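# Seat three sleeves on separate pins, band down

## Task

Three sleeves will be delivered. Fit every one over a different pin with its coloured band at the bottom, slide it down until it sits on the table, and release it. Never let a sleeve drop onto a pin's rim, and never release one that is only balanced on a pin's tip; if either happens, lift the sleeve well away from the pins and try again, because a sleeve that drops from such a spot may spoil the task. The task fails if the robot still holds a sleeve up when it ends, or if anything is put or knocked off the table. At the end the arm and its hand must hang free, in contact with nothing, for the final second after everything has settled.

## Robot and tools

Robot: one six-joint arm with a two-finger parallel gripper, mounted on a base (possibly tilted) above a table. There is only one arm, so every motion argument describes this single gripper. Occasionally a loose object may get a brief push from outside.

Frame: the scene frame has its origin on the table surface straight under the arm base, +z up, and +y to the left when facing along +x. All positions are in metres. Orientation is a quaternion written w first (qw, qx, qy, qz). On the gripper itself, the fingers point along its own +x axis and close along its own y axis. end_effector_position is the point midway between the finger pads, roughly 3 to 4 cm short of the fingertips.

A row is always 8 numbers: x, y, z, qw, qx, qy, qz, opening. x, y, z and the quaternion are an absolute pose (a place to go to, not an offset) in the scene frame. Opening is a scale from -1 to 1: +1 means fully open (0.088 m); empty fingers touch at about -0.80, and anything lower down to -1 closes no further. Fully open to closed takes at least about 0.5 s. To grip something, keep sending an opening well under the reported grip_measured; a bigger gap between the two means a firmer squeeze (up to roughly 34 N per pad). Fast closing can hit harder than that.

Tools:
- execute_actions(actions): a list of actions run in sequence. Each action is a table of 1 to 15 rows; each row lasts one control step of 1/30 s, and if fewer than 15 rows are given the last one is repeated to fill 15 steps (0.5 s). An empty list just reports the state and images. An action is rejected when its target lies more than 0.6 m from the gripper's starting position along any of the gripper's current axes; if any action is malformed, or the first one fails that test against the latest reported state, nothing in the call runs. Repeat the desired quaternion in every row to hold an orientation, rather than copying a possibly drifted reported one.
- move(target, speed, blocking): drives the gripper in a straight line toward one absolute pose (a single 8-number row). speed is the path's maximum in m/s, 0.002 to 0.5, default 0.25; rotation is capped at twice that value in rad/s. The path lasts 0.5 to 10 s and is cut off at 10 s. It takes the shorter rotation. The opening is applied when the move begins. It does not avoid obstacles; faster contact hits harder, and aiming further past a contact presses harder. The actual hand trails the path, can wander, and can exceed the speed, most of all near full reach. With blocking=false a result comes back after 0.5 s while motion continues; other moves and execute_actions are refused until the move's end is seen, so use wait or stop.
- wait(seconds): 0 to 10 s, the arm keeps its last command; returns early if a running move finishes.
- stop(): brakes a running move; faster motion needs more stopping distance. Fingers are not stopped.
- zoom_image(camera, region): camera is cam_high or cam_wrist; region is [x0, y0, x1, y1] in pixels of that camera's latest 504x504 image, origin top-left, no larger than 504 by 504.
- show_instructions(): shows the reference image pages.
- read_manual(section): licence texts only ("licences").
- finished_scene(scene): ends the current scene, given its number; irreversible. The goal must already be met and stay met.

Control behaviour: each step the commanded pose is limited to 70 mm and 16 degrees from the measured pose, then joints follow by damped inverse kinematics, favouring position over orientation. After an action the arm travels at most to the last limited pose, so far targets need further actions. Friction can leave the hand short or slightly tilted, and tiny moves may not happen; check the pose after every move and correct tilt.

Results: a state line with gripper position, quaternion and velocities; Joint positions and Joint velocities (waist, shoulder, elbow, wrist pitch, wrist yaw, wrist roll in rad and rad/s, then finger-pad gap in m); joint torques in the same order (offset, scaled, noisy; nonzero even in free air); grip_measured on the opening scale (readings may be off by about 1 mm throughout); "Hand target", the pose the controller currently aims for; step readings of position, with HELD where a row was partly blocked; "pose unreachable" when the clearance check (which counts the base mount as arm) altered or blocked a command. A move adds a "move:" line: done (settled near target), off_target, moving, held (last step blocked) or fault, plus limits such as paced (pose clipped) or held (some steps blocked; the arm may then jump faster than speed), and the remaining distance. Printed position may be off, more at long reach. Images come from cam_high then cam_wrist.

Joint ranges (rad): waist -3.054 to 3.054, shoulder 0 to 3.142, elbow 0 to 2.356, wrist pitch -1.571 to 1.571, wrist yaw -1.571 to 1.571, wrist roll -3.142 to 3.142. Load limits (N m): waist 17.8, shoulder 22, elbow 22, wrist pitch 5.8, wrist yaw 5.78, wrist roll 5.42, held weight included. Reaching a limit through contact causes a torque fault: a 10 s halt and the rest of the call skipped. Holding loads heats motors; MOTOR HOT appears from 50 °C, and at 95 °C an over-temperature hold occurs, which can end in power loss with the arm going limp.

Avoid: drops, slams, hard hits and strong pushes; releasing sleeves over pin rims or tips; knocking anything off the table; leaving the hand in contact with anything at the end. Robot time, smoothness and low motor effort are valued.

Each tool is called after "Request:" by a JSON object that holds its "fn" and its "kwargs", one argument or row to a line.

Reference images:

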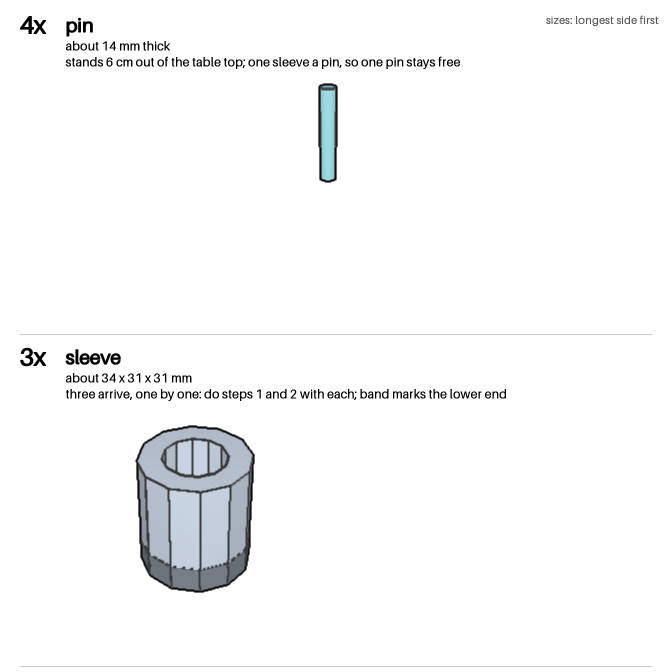

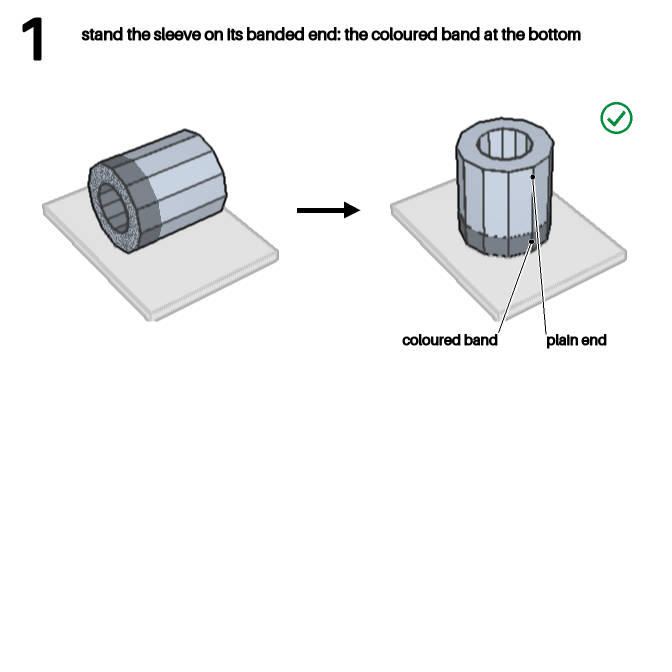

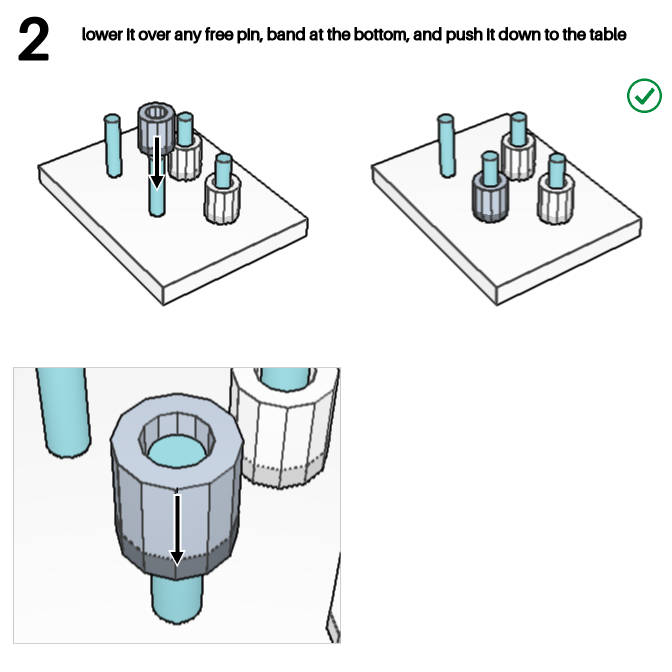

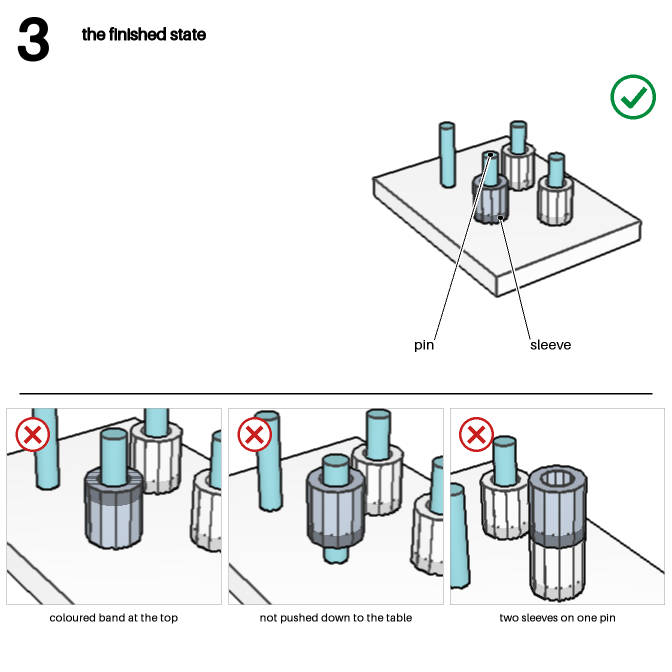

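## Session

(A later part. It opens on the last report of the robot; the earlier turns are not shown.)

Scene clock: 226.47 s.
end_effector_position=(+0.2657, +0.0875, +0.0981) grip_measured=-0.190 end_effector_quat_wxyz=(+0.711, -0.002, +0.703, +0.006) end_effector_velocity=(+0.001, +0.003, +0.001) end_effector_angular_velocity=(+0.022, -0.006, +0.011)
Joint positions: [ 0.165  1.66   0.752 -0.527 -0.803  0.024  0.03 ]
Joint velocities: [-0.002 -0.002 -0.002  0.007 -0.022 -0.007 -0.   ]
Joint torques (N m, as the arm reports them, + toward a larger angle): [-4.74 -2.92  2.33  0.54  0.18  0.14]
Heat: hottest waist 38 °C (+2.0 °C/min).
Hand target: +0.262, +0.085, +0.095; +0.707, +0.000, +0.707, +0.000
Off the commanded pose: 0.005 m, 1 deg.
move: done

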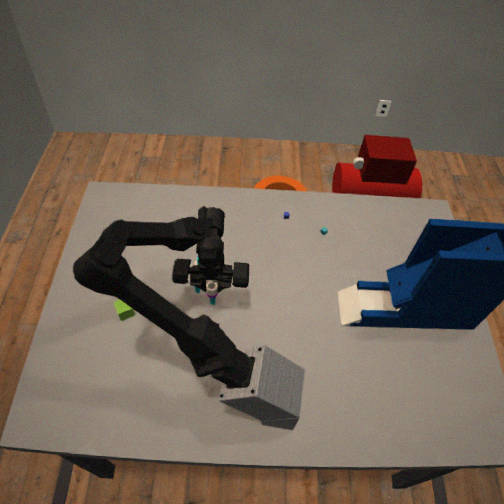

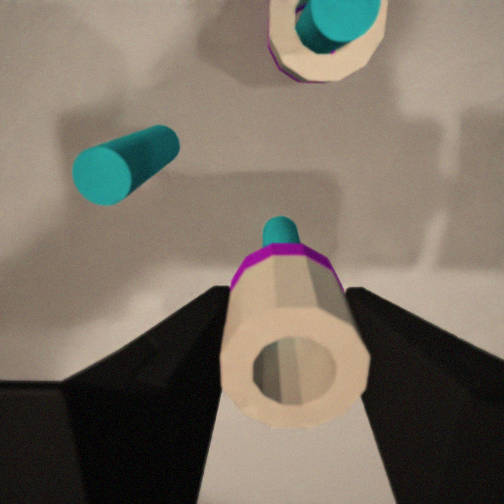

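Request:
{"fn": "move", "kwargs": {
  "target": [0.262,0.085,0.039,0.707,0,0.707,0,-0.5],
  "speed": 0.025
}}

Request:
{"fn": "move", "kwargs": {
  "target": [0.262,0.085,0.042,0.707,0,0.707,0,0.1]
}}

Request:
{"fn": "move", "kwargs": {
  "target": [0.267,0.089,0.16,0.707,0,0.707,0,0.1],
  "speed": 0.1
}}

Scene clock: 234.83 s.
end_effector_position=(+0.2656, +0.0874, +0.0445) grip_measured=-0.190 end_effector_quat_wxyz=(+0.712, +0.002, +0.702, +0.004) end_effector_velocity=(-0.001, +0.001, +0.001) end_effector_angular_velocity=(+0.021, -0.002, -0.010)
Joint positions: [ 0.313  1.778  0.676 -0.184 -0.775  0.241  0.03 ]
Joint velocities: [-0.007 -0.002 -0.007  0.007 -0.022  0.007  0.   ]
Joint torques (N m, as the arm reports them, + toward a larger angle): [-3.84 -2.38  1.57  1.26  0.26  0.19]
Heat: hottest waist 37 °C (+1.0 °C/min).
Hand target: +0.262, +0.085, +0.039; +0.707, +0.001, +0.707, +0.001
Off the commanded pose: 0.007 m, 1 deg.
move: done

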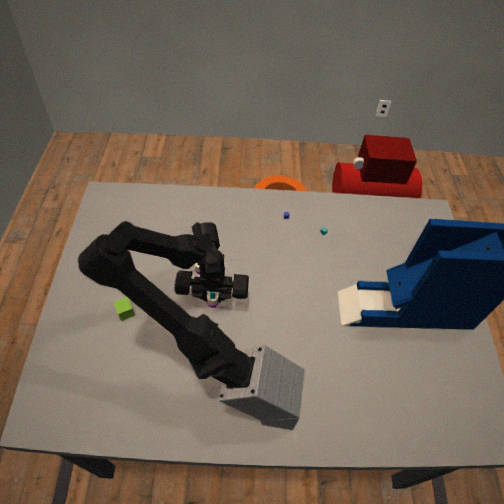

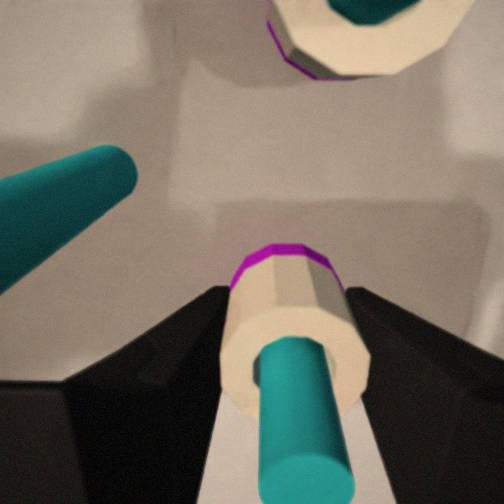

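Scene clock: 235.53 s.
end_effector_position=(+0.2648, +0.0870, +0.0443) grip_measured=+0.099 end_effector_quat_wxyz=(+0.711, +0.002, +0.703, +0.003) end_effector_velocity=(-0.004, -0.001, +0.001) end_effector_angular_velocity=(+0.003, +0.012, -0.013)
Joint positions: [ 0.313  1.779  0.676 -0.188 -0.773  0.239  0.044]
Joint velocities: [-0.007 -0.002 -0.002 -0.022 -0.007 -0.007  0.   ]
Joint torques (N m, as the arm reports them, + toward a larger angle): [-4.69 -3.27  1.93  0.23  0.2  -0.12]
Heat: hottest waist 37 °C (+1.0 °C/min).
Hand target: +0.262, +0.085, +0.042; +0.707, -0.000, +0.707, +0.000
Off the commanded pose: 0.004 m, 1 deg.
move: done

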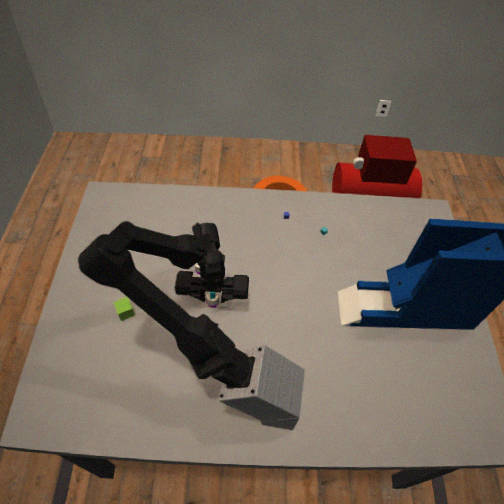

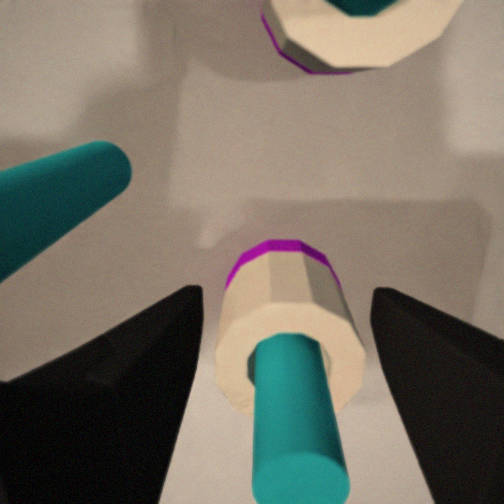

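Scene clock: 237.07 s.
end_effector_position=(+0.2641, +0.0869, +0.1573) grip_measured=+0.100 end_effector_quat_wxyz=(+0.704, +0.002, +0.710, -0.005) end_effector_velocity=(-0.003, +0.002, +0.003) end_effector_angular_velocity=(+0.011, +0.011, -0.002)
Joint positions: [-0.003  1.612  0.899 -0.925 -0.798 -0.216  0.044]
Joint velocities: [-0.007 -0.002  0.007 -0.037 -0.007 -0.022 -0.   ]
Joint torques (N m, as the arm reports them, + toward a larger angle): [-5.18 -3.71  5.27  0.19 -0.03 -0.23]
Heat: hottest waist 37 °C (+1.0 °C/min).
Hand target: +0.267, +0.088, +0.160; +0.707, -0.001, +0.708, -0.001
Off the commanded pose: 0.004 m, 1 deg.
move: done

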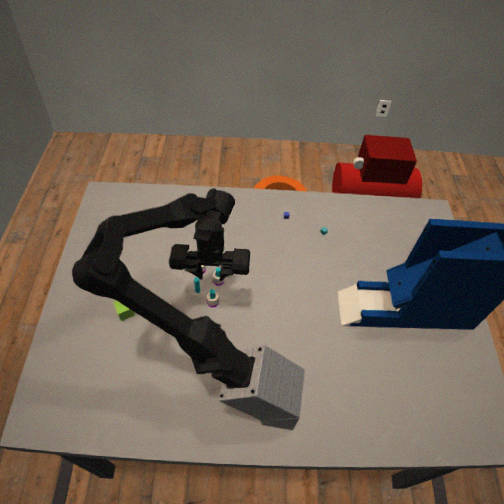

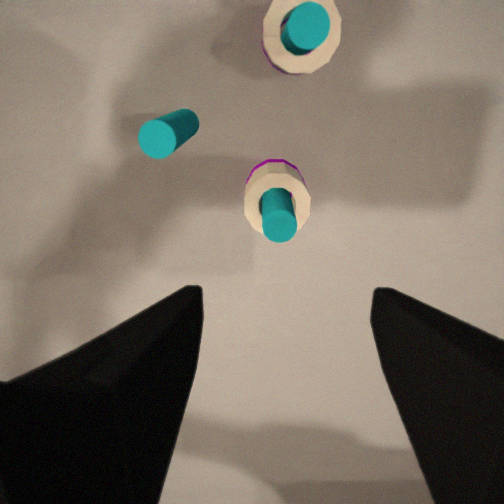

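Request:
{"fn": "finished_scene", "kwargs": {
  "scene": 1
}}

The scene is finished: the task was done.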